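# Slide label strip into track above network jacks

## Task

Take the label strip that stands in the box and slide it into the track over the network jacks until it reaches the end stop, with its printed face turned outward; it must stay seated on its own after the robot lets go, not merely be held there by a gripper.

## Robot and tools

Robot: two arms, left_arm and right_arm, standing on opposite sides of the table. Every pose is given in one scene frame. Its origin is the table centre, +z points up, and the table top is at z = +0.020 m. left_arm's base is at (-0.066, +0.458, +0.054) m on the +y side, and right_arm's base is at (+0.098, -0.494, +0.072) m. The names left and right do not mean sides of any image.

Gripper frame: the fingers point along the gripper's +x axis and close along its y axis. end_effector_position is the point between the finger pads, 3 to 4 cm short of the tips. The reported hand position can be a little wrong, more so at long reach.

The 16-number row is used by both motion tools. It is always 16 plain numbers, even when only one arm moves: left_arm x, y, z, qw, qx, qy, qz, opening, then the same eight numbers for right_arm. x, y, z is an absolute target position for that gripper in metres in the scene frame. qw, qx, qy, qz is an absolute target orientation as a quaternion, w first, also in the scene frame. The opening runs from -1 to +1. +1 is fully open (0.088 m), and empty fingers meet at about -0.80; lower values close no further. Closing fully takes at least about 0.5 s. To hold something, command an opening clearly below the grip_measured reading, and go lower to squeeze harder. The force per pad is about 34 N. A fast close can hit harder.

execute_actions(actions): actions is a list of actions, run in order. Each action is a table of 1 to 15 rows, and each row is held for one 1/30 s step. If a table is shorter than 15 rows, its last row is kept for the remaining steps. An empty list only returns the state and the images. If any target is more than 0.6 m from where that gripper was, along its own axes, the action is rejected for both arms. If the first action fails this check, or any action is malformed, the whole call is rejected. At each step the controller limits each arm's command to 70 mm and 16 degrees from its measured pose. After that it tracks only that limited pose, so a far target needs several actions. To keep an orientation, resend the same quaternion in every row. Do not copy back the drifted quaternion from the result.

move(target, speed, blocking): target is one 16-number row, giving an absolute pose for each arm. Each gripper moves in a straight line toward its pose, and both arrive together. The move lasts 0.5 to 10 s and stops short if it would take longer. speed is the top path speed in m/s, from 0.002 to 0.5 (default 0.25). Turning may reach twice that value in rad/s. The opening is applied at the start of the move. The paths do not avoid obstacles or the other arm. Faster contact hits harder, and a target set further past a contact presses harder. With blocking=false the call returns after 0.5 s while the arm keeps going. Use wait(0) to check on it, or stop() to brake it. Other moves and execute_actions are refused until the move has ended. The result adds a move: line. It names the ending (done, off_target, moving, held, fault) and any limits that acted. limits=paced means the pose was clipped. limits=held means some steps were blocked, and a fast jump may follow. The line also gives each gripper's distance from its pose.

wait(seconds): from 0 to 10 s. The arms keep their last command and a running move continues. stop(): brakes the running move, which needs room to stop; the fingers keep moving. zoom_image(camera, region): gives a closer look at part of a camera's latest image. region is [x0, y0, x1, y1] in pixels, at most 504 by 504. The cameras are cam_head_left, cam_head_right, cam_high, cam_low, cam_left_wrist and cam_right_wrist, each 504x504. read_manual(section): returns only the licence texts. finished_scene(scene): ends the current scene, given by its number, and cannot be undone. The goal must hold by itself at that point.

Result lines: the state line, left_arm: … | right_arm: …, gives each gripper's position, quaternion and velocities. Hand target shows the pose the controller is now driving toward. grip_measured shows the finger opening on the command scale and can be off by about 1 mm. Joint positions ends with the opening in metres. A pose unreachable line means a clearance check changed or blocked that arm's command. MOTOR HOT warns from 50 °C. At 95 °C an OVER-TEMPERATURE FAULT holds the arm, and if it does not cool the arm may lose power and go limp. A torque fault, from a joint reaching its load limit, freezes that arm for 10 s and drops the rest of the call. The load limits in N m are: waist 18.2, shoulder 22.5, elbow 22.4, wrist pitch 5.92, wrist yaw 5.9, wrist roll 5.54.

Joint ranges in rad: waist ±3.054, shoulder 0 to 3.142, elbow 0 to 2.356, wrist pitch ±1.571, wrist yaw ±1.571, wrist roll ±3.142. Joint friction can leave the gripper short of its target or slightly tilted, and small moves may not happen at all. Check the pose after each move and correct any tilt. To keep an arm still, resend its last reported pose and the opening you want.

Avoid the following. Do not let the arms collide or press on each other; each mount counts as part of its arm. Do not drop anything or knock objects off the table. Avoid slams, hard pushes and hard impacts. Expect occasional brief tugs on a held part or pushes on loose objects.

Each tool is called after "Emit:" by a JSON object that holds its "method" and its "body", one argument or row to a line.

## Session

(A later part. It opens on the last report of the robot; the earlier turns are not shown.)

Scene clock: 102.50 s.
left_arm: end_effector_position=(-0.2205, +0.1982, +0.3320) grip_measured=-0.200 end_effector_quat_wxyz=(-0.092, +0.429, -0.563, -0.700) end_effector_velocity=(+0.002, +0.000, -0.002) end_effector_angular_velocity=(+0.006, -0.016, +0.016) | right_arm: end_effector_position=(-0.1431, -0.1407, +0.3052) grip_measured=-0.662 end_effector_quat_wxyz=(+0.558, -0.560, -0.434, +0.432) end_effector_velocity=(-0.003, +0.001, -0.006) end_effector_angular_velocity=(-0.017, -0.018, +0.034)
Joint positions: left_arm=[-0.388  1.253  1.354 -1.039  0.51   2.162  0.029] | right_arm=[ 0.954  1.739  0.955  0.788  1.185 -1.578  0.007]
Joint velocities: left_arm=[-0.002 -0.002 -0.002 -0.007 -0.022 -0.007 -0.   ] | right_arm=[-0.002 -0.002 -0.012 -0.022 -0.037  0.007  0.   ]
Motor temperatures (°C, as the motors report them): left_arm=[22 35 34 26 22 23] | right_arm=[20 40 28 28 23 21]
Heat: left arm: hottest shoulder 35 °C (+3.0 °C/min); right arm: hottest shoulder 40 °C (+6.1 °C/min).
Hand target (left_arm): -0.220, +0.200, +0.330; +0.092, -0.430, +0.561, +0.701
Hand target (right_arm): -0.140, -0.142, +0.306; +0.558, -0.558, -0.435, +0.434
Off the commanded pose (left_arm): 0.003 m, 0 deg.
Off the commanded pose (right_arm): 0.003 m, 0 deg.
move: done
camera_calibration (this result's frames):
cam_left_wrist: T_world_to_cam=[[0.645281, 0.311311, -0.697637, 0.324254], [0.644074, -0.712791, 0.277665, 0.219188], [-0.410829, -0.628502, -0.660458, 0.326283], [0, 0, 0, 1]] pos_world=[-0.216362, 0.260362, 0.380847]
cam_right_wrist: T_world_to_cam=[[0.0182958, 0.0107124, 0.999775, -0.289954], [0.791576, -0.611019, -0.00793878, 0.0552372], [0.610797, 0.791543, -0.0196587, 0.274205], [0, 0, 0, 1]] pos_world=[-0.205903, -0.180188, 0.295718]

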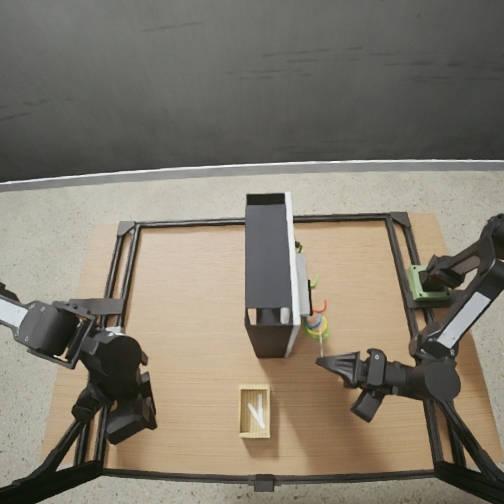

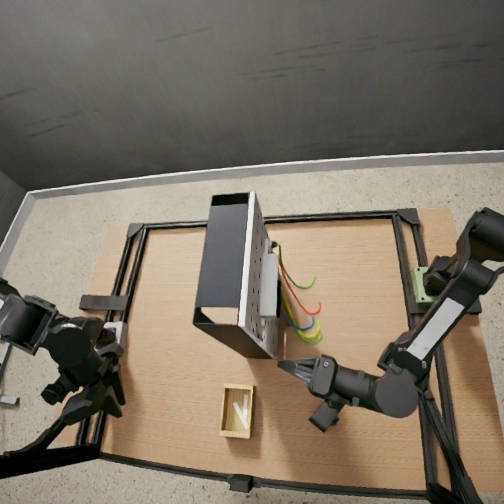

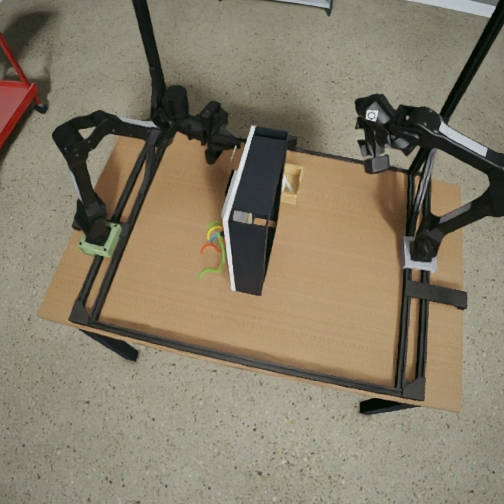

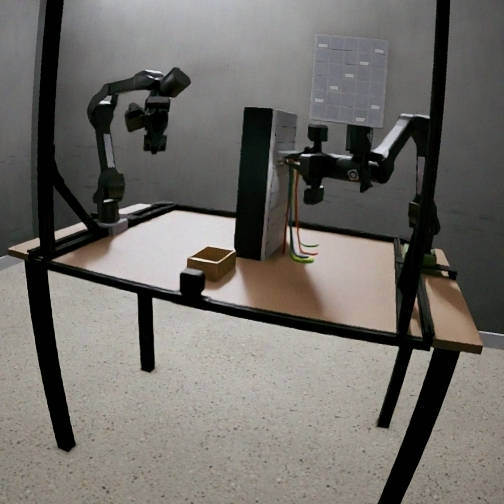

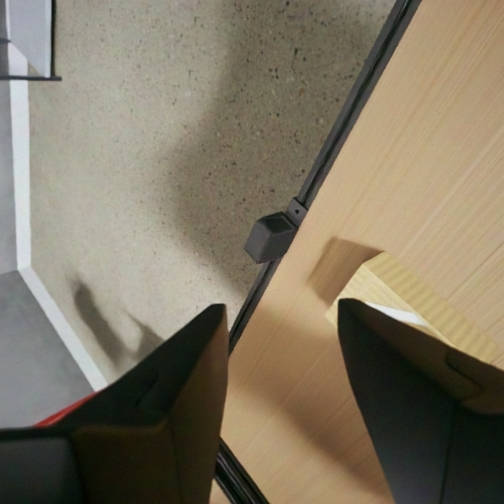

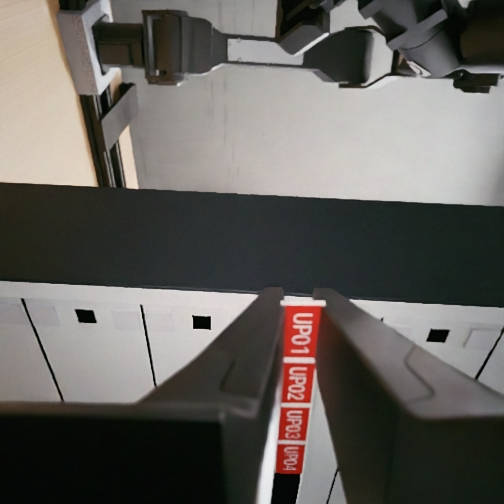

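Emit:
{"method": "move", "body": {
  "target": [-0.22,0.2,0.33,-0.092,0.43,-0.561,-0.701,-0.2,-0.119,-0.131,0.3055,0.553,-0.553,-0.44,0.44,-0.85],
  "speed": 0.05
}}

Emit:
{"method": "zoom_image", "body": {
  "camera": "cam_head_left",
  "region": [270,270,360,360]
}}

Emit:
{"method": "zoom_image", "body": {
  "camera": "cam_head_right",
  "region": [240,270,330,360]
}}

Emit:
{"method": "zoom_image", "body": {
  "camera": "cam_right_wrist",
  "region": [250,404,350,504]
}}

Scene clock: 110.03 s.
left_arm: end_effector_position=(-0.2205, +0.1982, +0.3318) grip_measured=-0.200 end_effector_quat_wxyz=(-0.092, +0.429, -0.563, -0.700) end_effector_velocity=(+0.001, +0.002, -0.000) end_effector_angular_velocity=(+0.005, -0.004, +0.007) | right_arm: end_effector_position=(-0.1218, -0.1296, +0.3048) grip_measured=-0.662 end_effector_quat_wxyz=(+0.553, -0.556, -0.440, +0.438) end_effector_velocity=(-0.003, +0.000, -0.004) end_effector_angular_velocity=(-0.023, -0.042, +0.034)
Joint positions: left_arm=[-0.388  1.253  1.353 -1.039  0.51   2.162  0.029] | right_arm=[ 0.886  1.694  0.902  0.79   1.095 -1.575  0.007]
Joint velocities: left_arm=[-0.002 -0.007 -0.002 -0.007 -0.007 -0.007 -0.   ] | right_arm=[-0.002 -0.007 -0.012 -0.022 -0.037 -0.022 -0.   ]
Motor temperatures (°C, as the motors report them): left_arm=[22 34 33 27 22 23] | right_arm=[20 40 27 28 23 21]
Heat: left arm: hottest shoulder 34 °C (-1.0 °C/min); right arm: hottest shoulder 40 °C (+5.0 °C/min).
Hand target (left_arm): -0.220, +0.200, +0.330; +0.092, -0.430, +0.561, +0.701
Hand target (right_arm): -0.119, -0.131, +0.305; +0.553, -0.553, -0.440, +0.440
Off the commanded pose (left_arm): 0.003 m, 0 deg.
Off the commanded pose (right_arm): 0.003 m, 0 deg.
move: done
camera_calibration (this result's frames):
cam_left_wrist: T_world_to_cam=[[0.64518, 0.311903, -0.697467, 0.323949], [0.644273, -0.712784, 0.27722, 0.219431], [-0.410677, -0.628216, -0.660825, 0.326313], [0, 0, 0, 1]] pos_world=[-0.216369, 0.260361, 0.380749]
cam_right_wrist: T_world_to_cam=[[0.0170425, 0.0133633, 0.999765, -0.289796], [0.804908, -0.593371, -0.00578959, 0.0484687], [0.593154, 0.804818, -0.0208688, 0.252384], [0, 0, 0, 1]] pos_world=[-0.183777, -0.170491, 0.295276]

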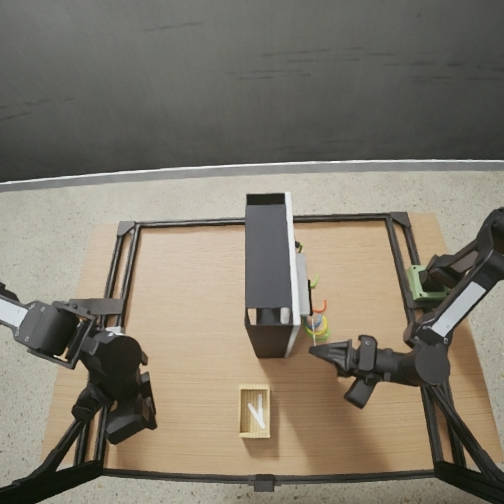

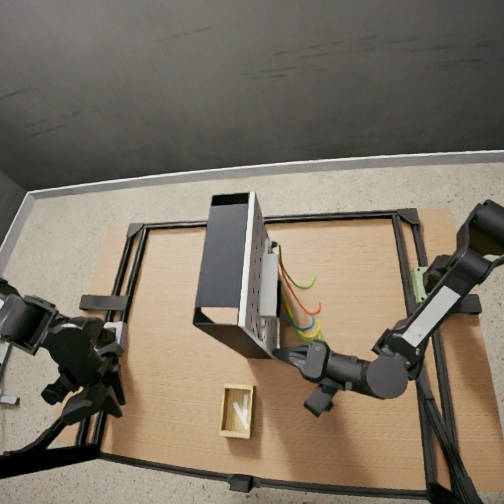

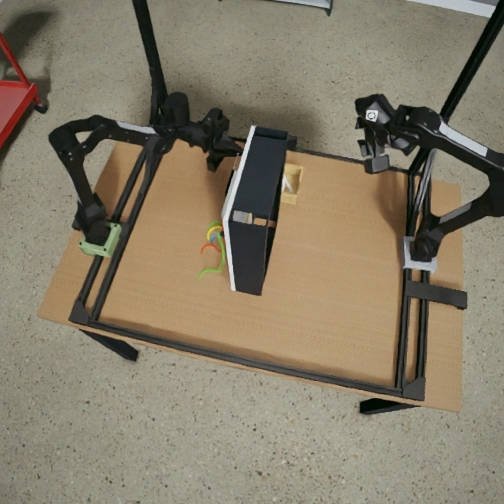

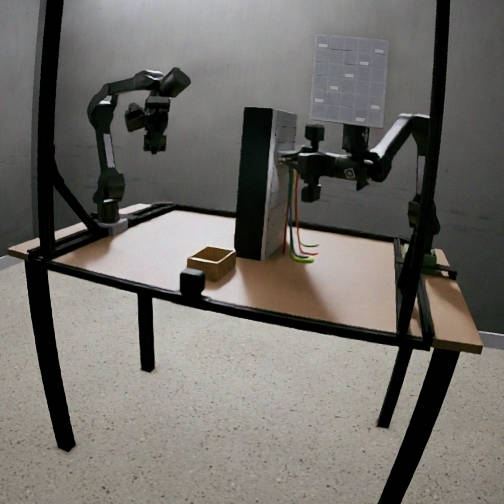

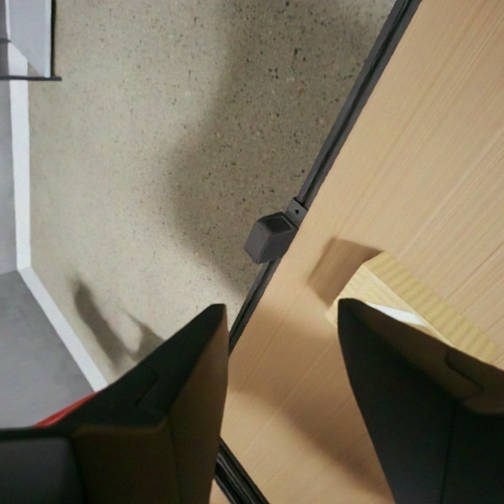

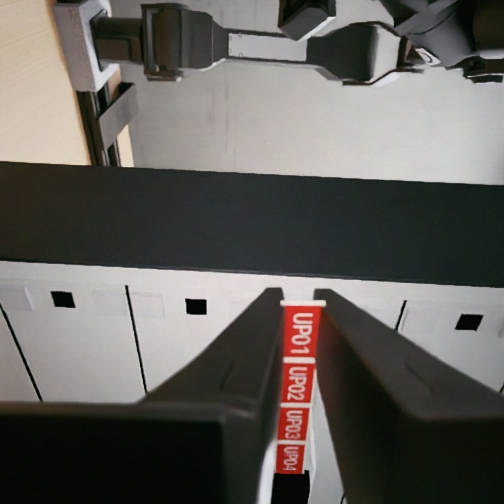

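Region (270, 270, 360, 360) of cam_head_left's 504x504 image, scaled by 5.600, with more detail than that image has.

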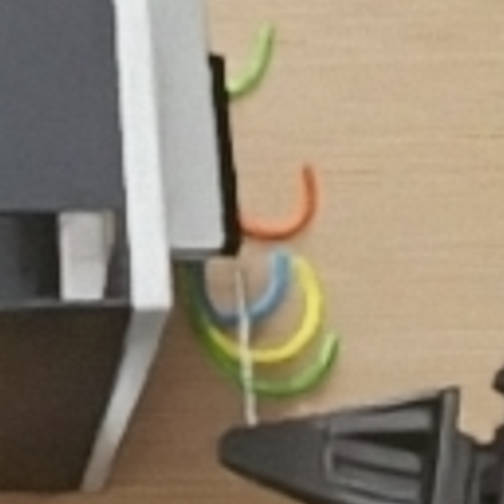

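Region (240, 270, 330, 360) of cam_head_right's 504x504 image, scaled by 5.600, with more detail than that image has.

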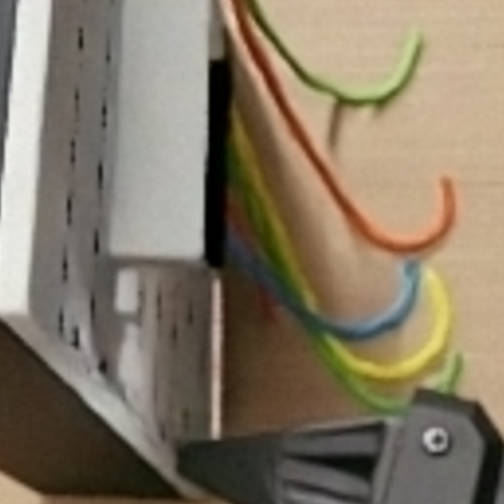

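Region (250, 404, 350, 504) of cam_right_wrist's 504x504 image, scaled by 5.040, with more detail than that image has.

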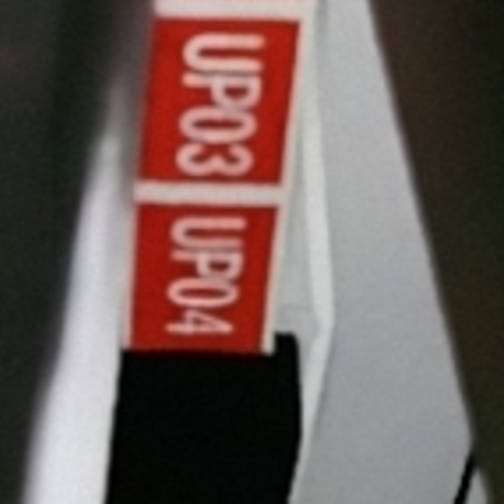

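Close to aligned. Advance.

Emit:
{"method": "move", "body": {
  "target": [-0.22,0.2,0.33,-0.092,0.43,-0.561,-0.701,-0.2,-0.1135,-0.131,0.3058,0.553,-0.553,-0.44,0.44,-0.85],
  "speed": 0.02
}}

Emit:
{"method": "zoom_image", "body": {
  "camera": "cam_head_left",
  "region": [270,270,360,360]
}}

Emit:
{"method": "zoom_image", "body": {
  "camera": "cam_right_wrist",
  "region": [250,404,350,504]
}}

Scene clock: 116.80 s.
left_arm: end_effector_position=(-0.2204, +0.1983, +0.3317) grip_measured=-0.200 end_effector_quat_wxyz=(-0.092, +0.429, -0.563, -0.701) end_effector_velocity=(-0.001, +0.002, -0.001) end_effector_angular_velocity=(+0.019, +0.000, +0.012) | right_arm: end_effector_position=(-0.1163, -0.1294, +0.3052) grip_measured=-0.662 end_effector_quat_wxyz=(+0.553, -0.556, -0.440, +0.438) end_effector_velocity=(+0.001, -0.000, -0.005) end_effector_angular_velocity=(-0.023, -0.042, +0.005)
Joint positions: left_arm=[-0.388  1.252  1.352 -1.039  0.51   2.162  0.029] | right_arm=[ 0.874  1.678  0.887  0.79   1.083 -1.574  0.007]
Joint velocities: left_arm=[-0.007 -0.002 -0.002 -0.007 -0.007 -0.022 -0.   ] | right_arm=[-0.002 -0.002 -0.007 -0.022 -0.007 -0.022 -0.   ]
Motor temperatures (°C, as the motors report them): left_arm=[22 33 32 27 22 23] | right_arm=[20 40 27 28 23 21]
Heat: left arm: hottest shoulder 33 °C (-2.0 °C/min); right arm: hottest shoulder 40 °C (+5.0 °C/min).
Hand target (left_arm): -0.220, +0.200, +0.330; +0.092, -0.430, +0.561, +0.701
Hand target (right_arm): -0.114, -0.131, +0.306; +0.553, -0.553, -0.440, +0.440
Off the commanded pose (left_arm): 0.002 m, 0 deg.
Off the commanded pose (right_arm): 0.003 m, 0 deg.
move: done
camera_calibration (this result's frames):
cam_left_wrist: T_world_to_cam=[[0.645256, 0.312158, -0.697282, 0.323677], [0.644242, -0.712886, 0.27703, 0.219616], [-0.410605, -0.627974, -0.661099, 0.326352], [0, 0, 0, 1]] pos_world=[-0.216338, 0.260463, 0.380605]
cam_right_wrist: T_world_to_cam=[[0.0177838, 0.0132123, 0.999755, -0.290295], [0.805356, -0.592756, -0.00649224, 0.0445378], [0.592525, 0.805274, -0.0211821, 0.249042], [0, 0, 0, 1]] pos_world=[-0.17827, -0.170311, 0.295788]

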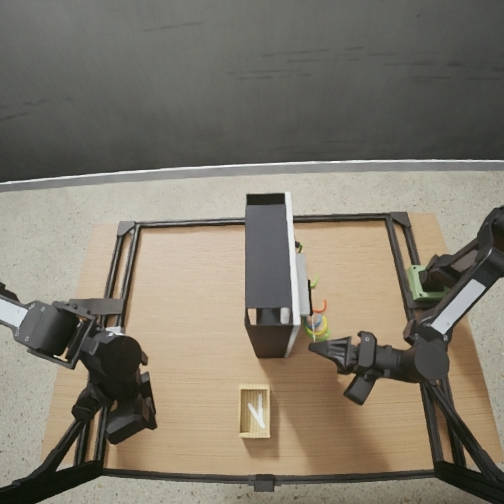

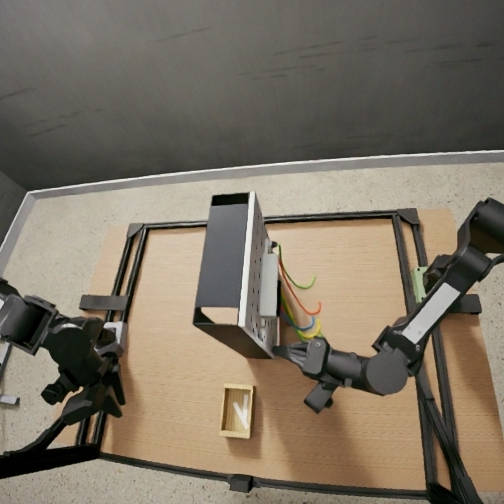

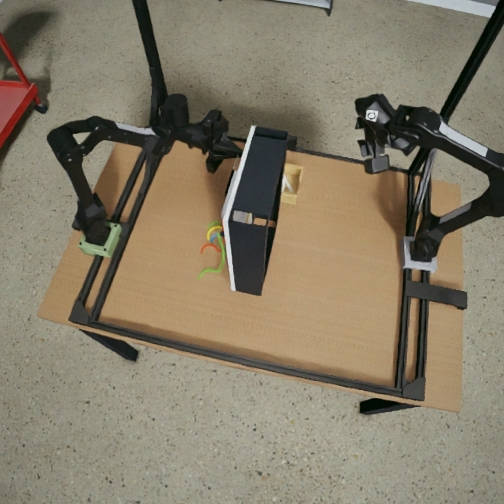

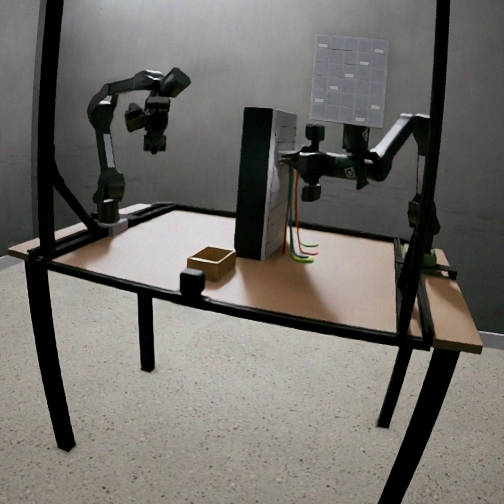

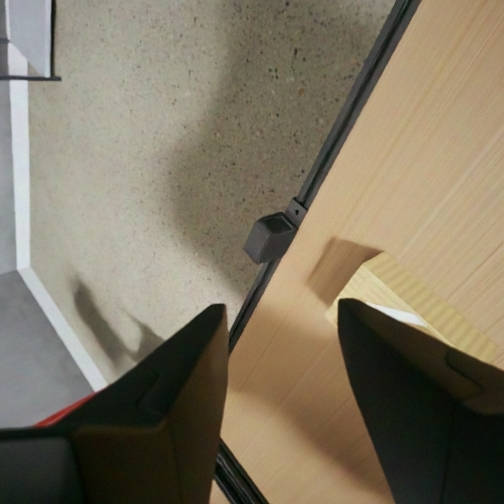

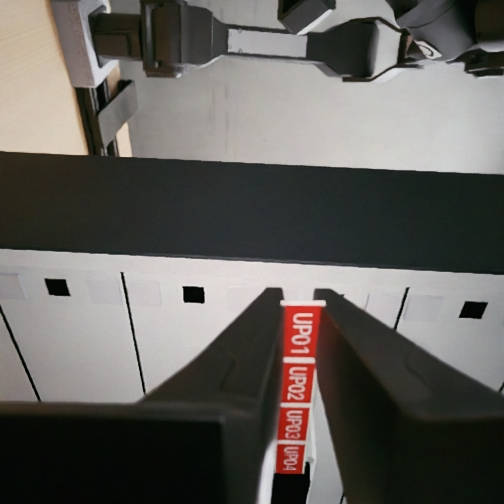

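Region (270, 270, 360, 360) of cam_head_left's 504x504 image, scaled by 5.600, with more detail than that image has.

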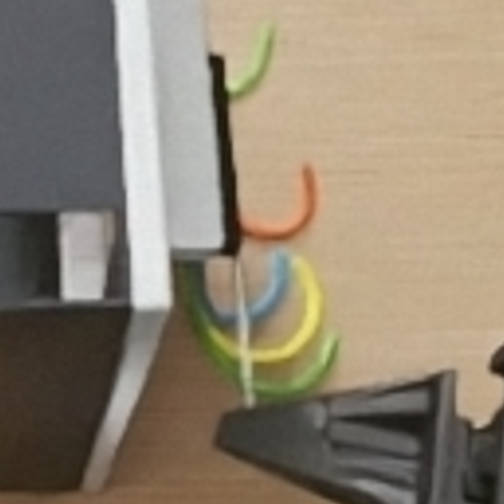

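Region (250, 404, 350, 504) of cam_right_wrist's 504x504 image, scaled by 5.040, with more detail than that image has.

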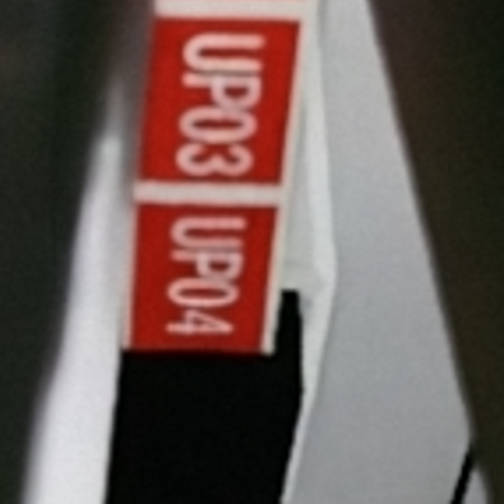

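Emit:
{"method": "execute_actions", "body": {
  "actions": [
    [[-0.22,0.2,0.33,-0.092,0.43,-0.561,-0.701,-0.2,-0.112,-0.1302,0.3058,0.553,-0.553,-0.44,0.44,-0.85]],
    [[-0.22,0.2,0.33,-0.092,0.43,-0.561,-0.701,-0.2,-0.109,-0.1302,0.3058,0.553,-0.553,-0.44,0.44,-0.85]],
    [[-0.22,0.2,0.33,-0.092,0.43,-0.561,-0.701,-0.2,-0.105,-0.1302,0.3058,0.553,-0.553,-0.44,0.44,-0.85]]
  ]
}}

Emit:
{"method": "zoom_image", "body": {
  "camera": "cam_head_left",
  "region": [270,270,360,360]
}}

Emit:
{"method": "zoom_image", "body": {
  "camera": "cam_right_wrist",
  "region": [250,404,350,504]
}}

Scene clock: 123.63 s.
left_arm: end_effector_position=(-0.2204, +0.1984, +0.3316) grip_measured=-0.200 end_effector_quat_wxyz=(-0.092, +0.429, -0.563, -0.701) end_effector_velocity=(+0.001, +0.004, -0.002) end_effector_angular_velocity=(+0.018, -0.003, -0.007) | right_arm: end_effector_position=(-0.1077, -0.1286, +0.3054) grip_measured=-0.662 end_effector_quat_wxyz=(+0.553, -0.555, -0.440, +0.438) end_effector_velocity=(+0.000, +0.000, +0.001) end_effector_angular_velocity=(-0.000, -0.016, +0.005)
Joint positions: left_arm=[-0.388  1.252  1.352 -1.039  0.51   2.161  0.029] | right_arm=[ 0.855  1.656  0.863  0.792  1.063 -1.574  0.007]
Joint velocities: left_arm=[ 0.002 -0.002 -0.002 -0.022  0.007  0.007 -0.   ] | right_arm=[-0.002 -0.002 -0.002  0.007 -0.007 -0.022 -0.   ]
Motor temperatures (°C, as the motors report them): left_arm=[22 32 32 27 21 23] | right_arm=[20 40 27 28 23 21]
Heat: left arm: hottest shoulder 32 °C (-3.0 °C/min); right arm: hottest shoulder 40 °C (+4.0 °C/min).
Hand target (left_arm): -0.220, +0.200, +0.330; +0.092, -0.430, +0.561, +0.701
Hand target (right_arm): -0.105, -0.130, +0.306; +0.553, -0.553, -0.440, +0.440
Off the commanded pose (left_arm): 0.002 m, 0 deg.
Off the commanded pose (right_arm): 0.003 m, 0 deg.
camera_calibration (this result's frames):
cam_left_wrist: T_world_to_cam=[[0.645078, 0.312495, -0.697296, 0.323507], [0.644471, -0.712778, 0.276776, 0.219785], [-0.410526, -0.627929, -0.661191, 0.326439], [0, 0, 0, 1]] pos_world=[-0.216321, 0.260544, 0.380587]
cam_right_wrist: T_world_to_cam=[[0.018165, 0.0131487, 0.999749, -0.290563], [0.805579, -0.592448, -0.00684513, 0.0382248], [0.592209, 0.805501, -0.0213542, 0.243326], [0, 0, 0, 1]] pos_world=[-0.169615, -0.169533, 0.295948]

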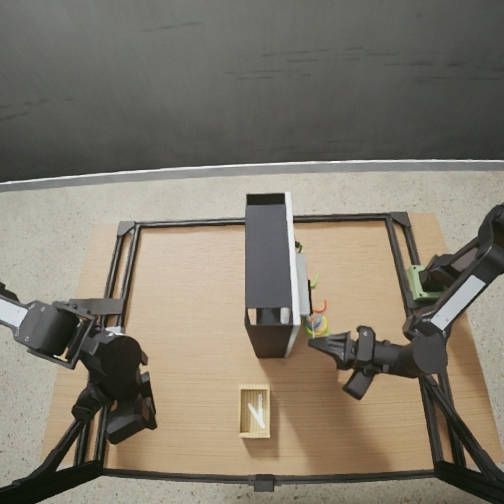

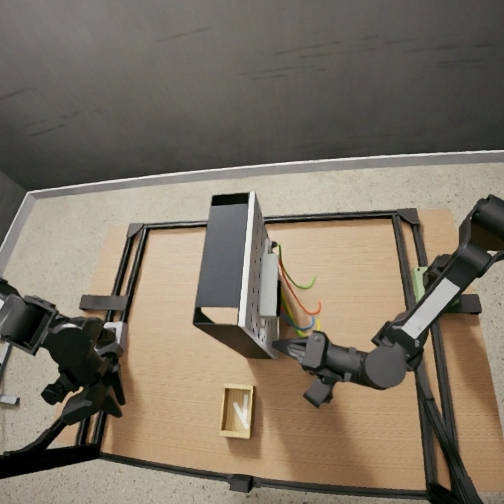

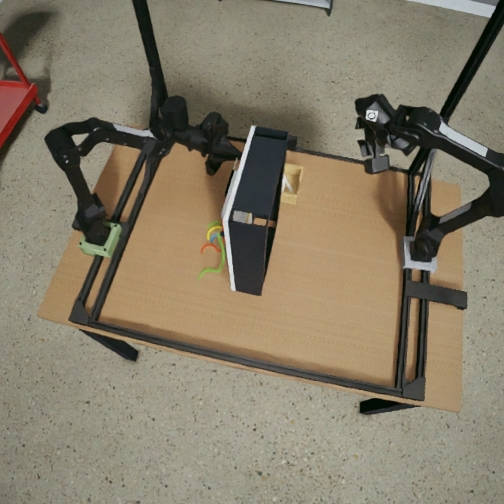

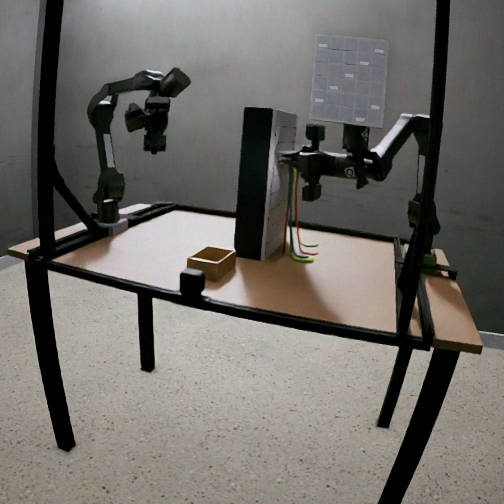

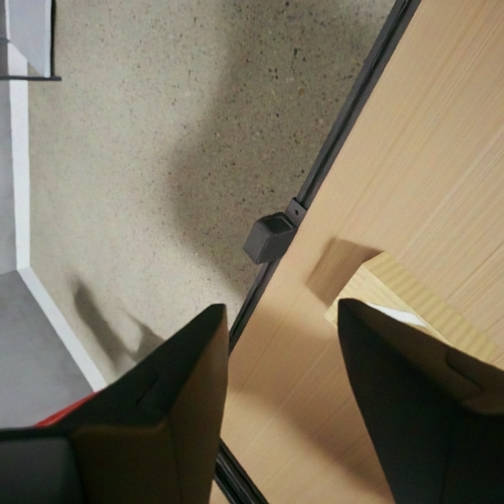

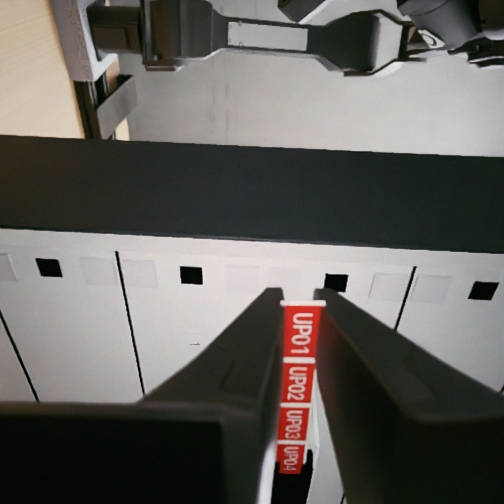

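Region (270, 270, 360, 360) of cam_head_left's 504x504 image, scaled by 5.600, with more detail than that image has.

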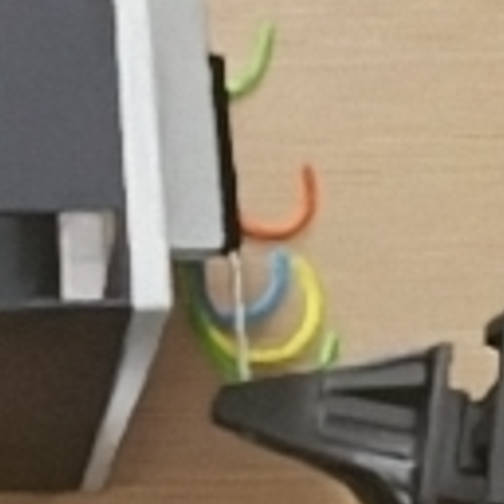

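Region (250, 404, 350, 504) of cam_right_wrist's 504x504 image, scaled by 5.040, with more detail than that image has.

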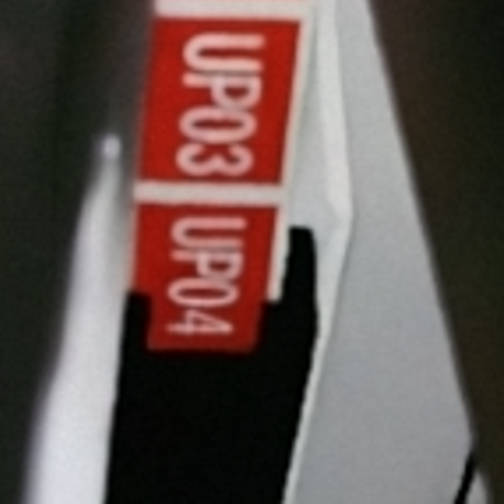

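Inside.

Emit:
{"method": "move", "body": {
  "target": [-0.22,0.2,0.33,-0.092,0.43,-0.561,-0.701,-0.2,-0.072,-0.1302,0.306,0.553,-0.553,-0.44,0.44,-0.85],
  "speed": 0.02
}}

Emit:
{"method": "zoom_image", "body": {
  "camera": "cam_head_left",
  "region": [270,270,360,360]
}}

Scene clock: 130.27 s.
left_arm: end_effector_position=(-0.2205, +0.1986, +0.3315) grip_measured=-0.200 end_effector_quat_wxyz=(-0.092, +0.429, -0.563, -0.701) end_effector_velocity=(+0.002, +0.000, -0.002) end_effector_angular_velocity=(+0.006, -0.017, +0.016) | right_arm: end_effector_position=(-0.0763, -0.1284, +0.3058) grip_measured=-0.666 end_effector_quat_wxyz=(+0.552, -0.554, -0.442, +0.440) end_effector_velocity=(+0.001, +0.001, -0.001) end_effector_angular_velocity=(-0.010, -0.026, +0.015)
Joint positions: left_arm=[-0.389  1.252  1.351 -1.039  0.51   2.161  0.029] | right_arm=[ 0.783  1.57   0.774  0.796  0.985 -1.574  0.006]
Joint velocities: left_arm=[-0.002 -0.002 -0.002 -0.007 -0.022 -0.007 -0.   ] | right_arm=[-0.007 -0.007 -0.007 -0.007 -0.022 -0.022 -0.002]
Motor temperatures (°C, as the motors report them): left_arm=[22 31 32 27 21 23] | right_arm=[20 40 27 28 23 21]
Heat: left arm: hottest elbow 32 °C (-3.0 °C/min); right arm: hottest shoulder 40 °C (+4.0 °C/min).
Hand target (left_arm): -0.220, +0.200, +0.330; +0.092, -0.430, +0.561, +0.701
Hand target (right_arm): -0.072, -0.130, +0.306; +0.553, -0.554, -0.440, +0.440
Off the commanded pose (left_arm): 0.002 m, 0 deg.
Off the commanded pose (right_arm): 0.005 m, 0 deg.
move: done
camera_calibration (this result's frames):
cam_left_wrist: T_world_to_cam=[[0.645273, 0.312504, -0.697111, 0.323355], [0.644169, -0.713125, 0.276586, 0.220065], [-0.410693, -0.627531, -0.661465, 0.326389], [0, 0, 0, 1]] pos_world=[-0.216366, 0.260703, 0.380443]
cam_right_wrist: T_world_to_cam=[[0.0186716, 0.0127699, 0.999744, -0.291557], [0.809176, -0.587517, -0.007608, 0.0141605], [0.587269, 0.809111, -0.021303, 0.224643], [0, 0, 0, 1]] pos_world=[-0.13794, -0.169718, 0.296376]

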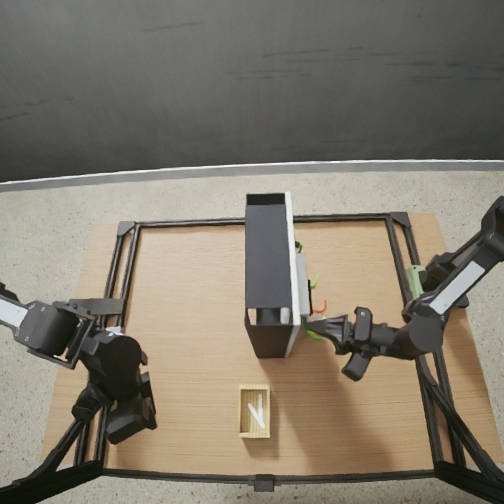

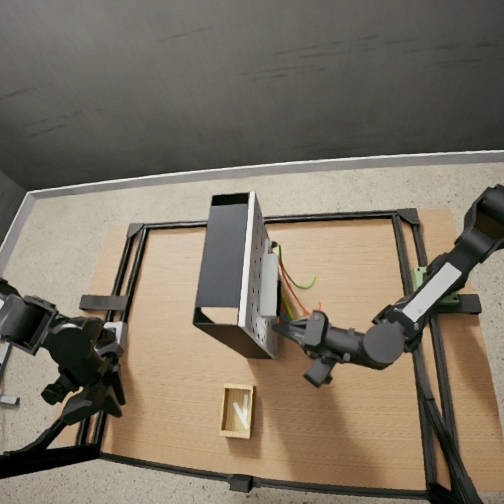

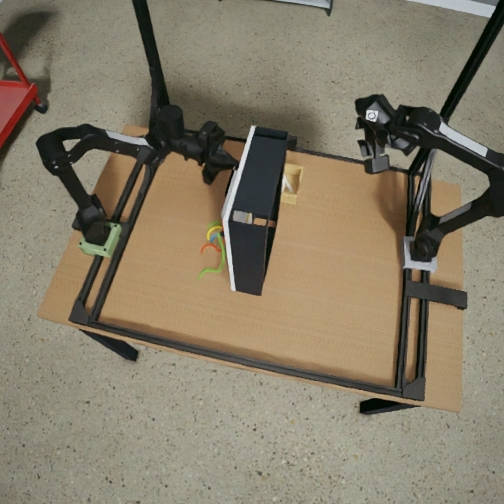

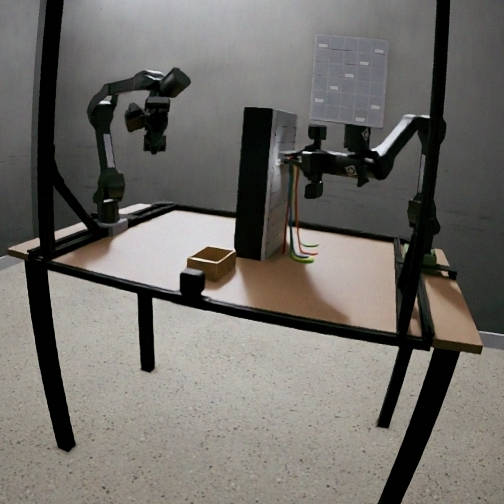

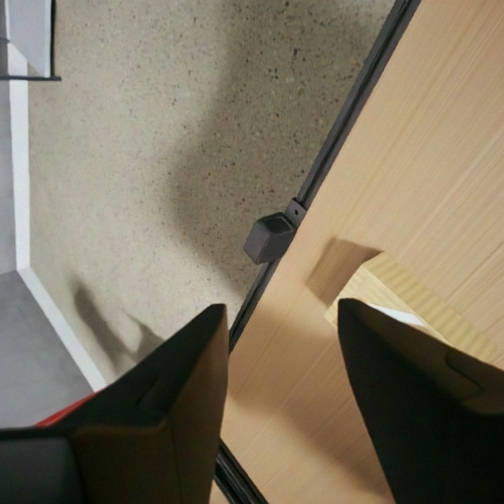

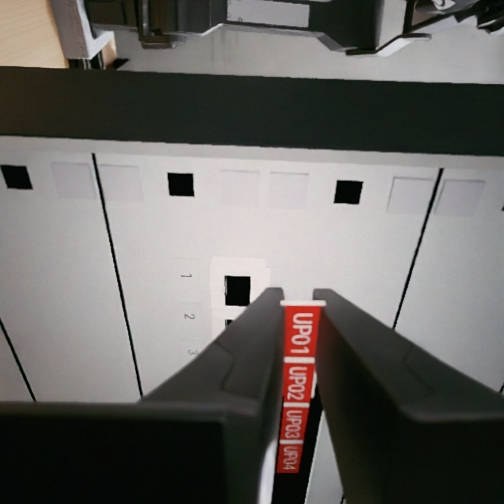

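Region (270, 270, 360, 360) of cam_head_left's 504x504 image, scaled by 5.600, with more detail than that image has.

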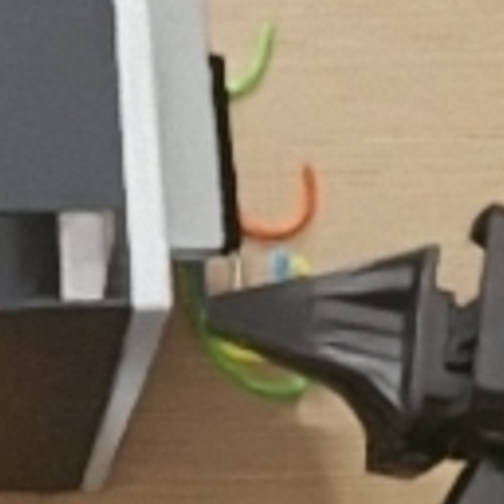

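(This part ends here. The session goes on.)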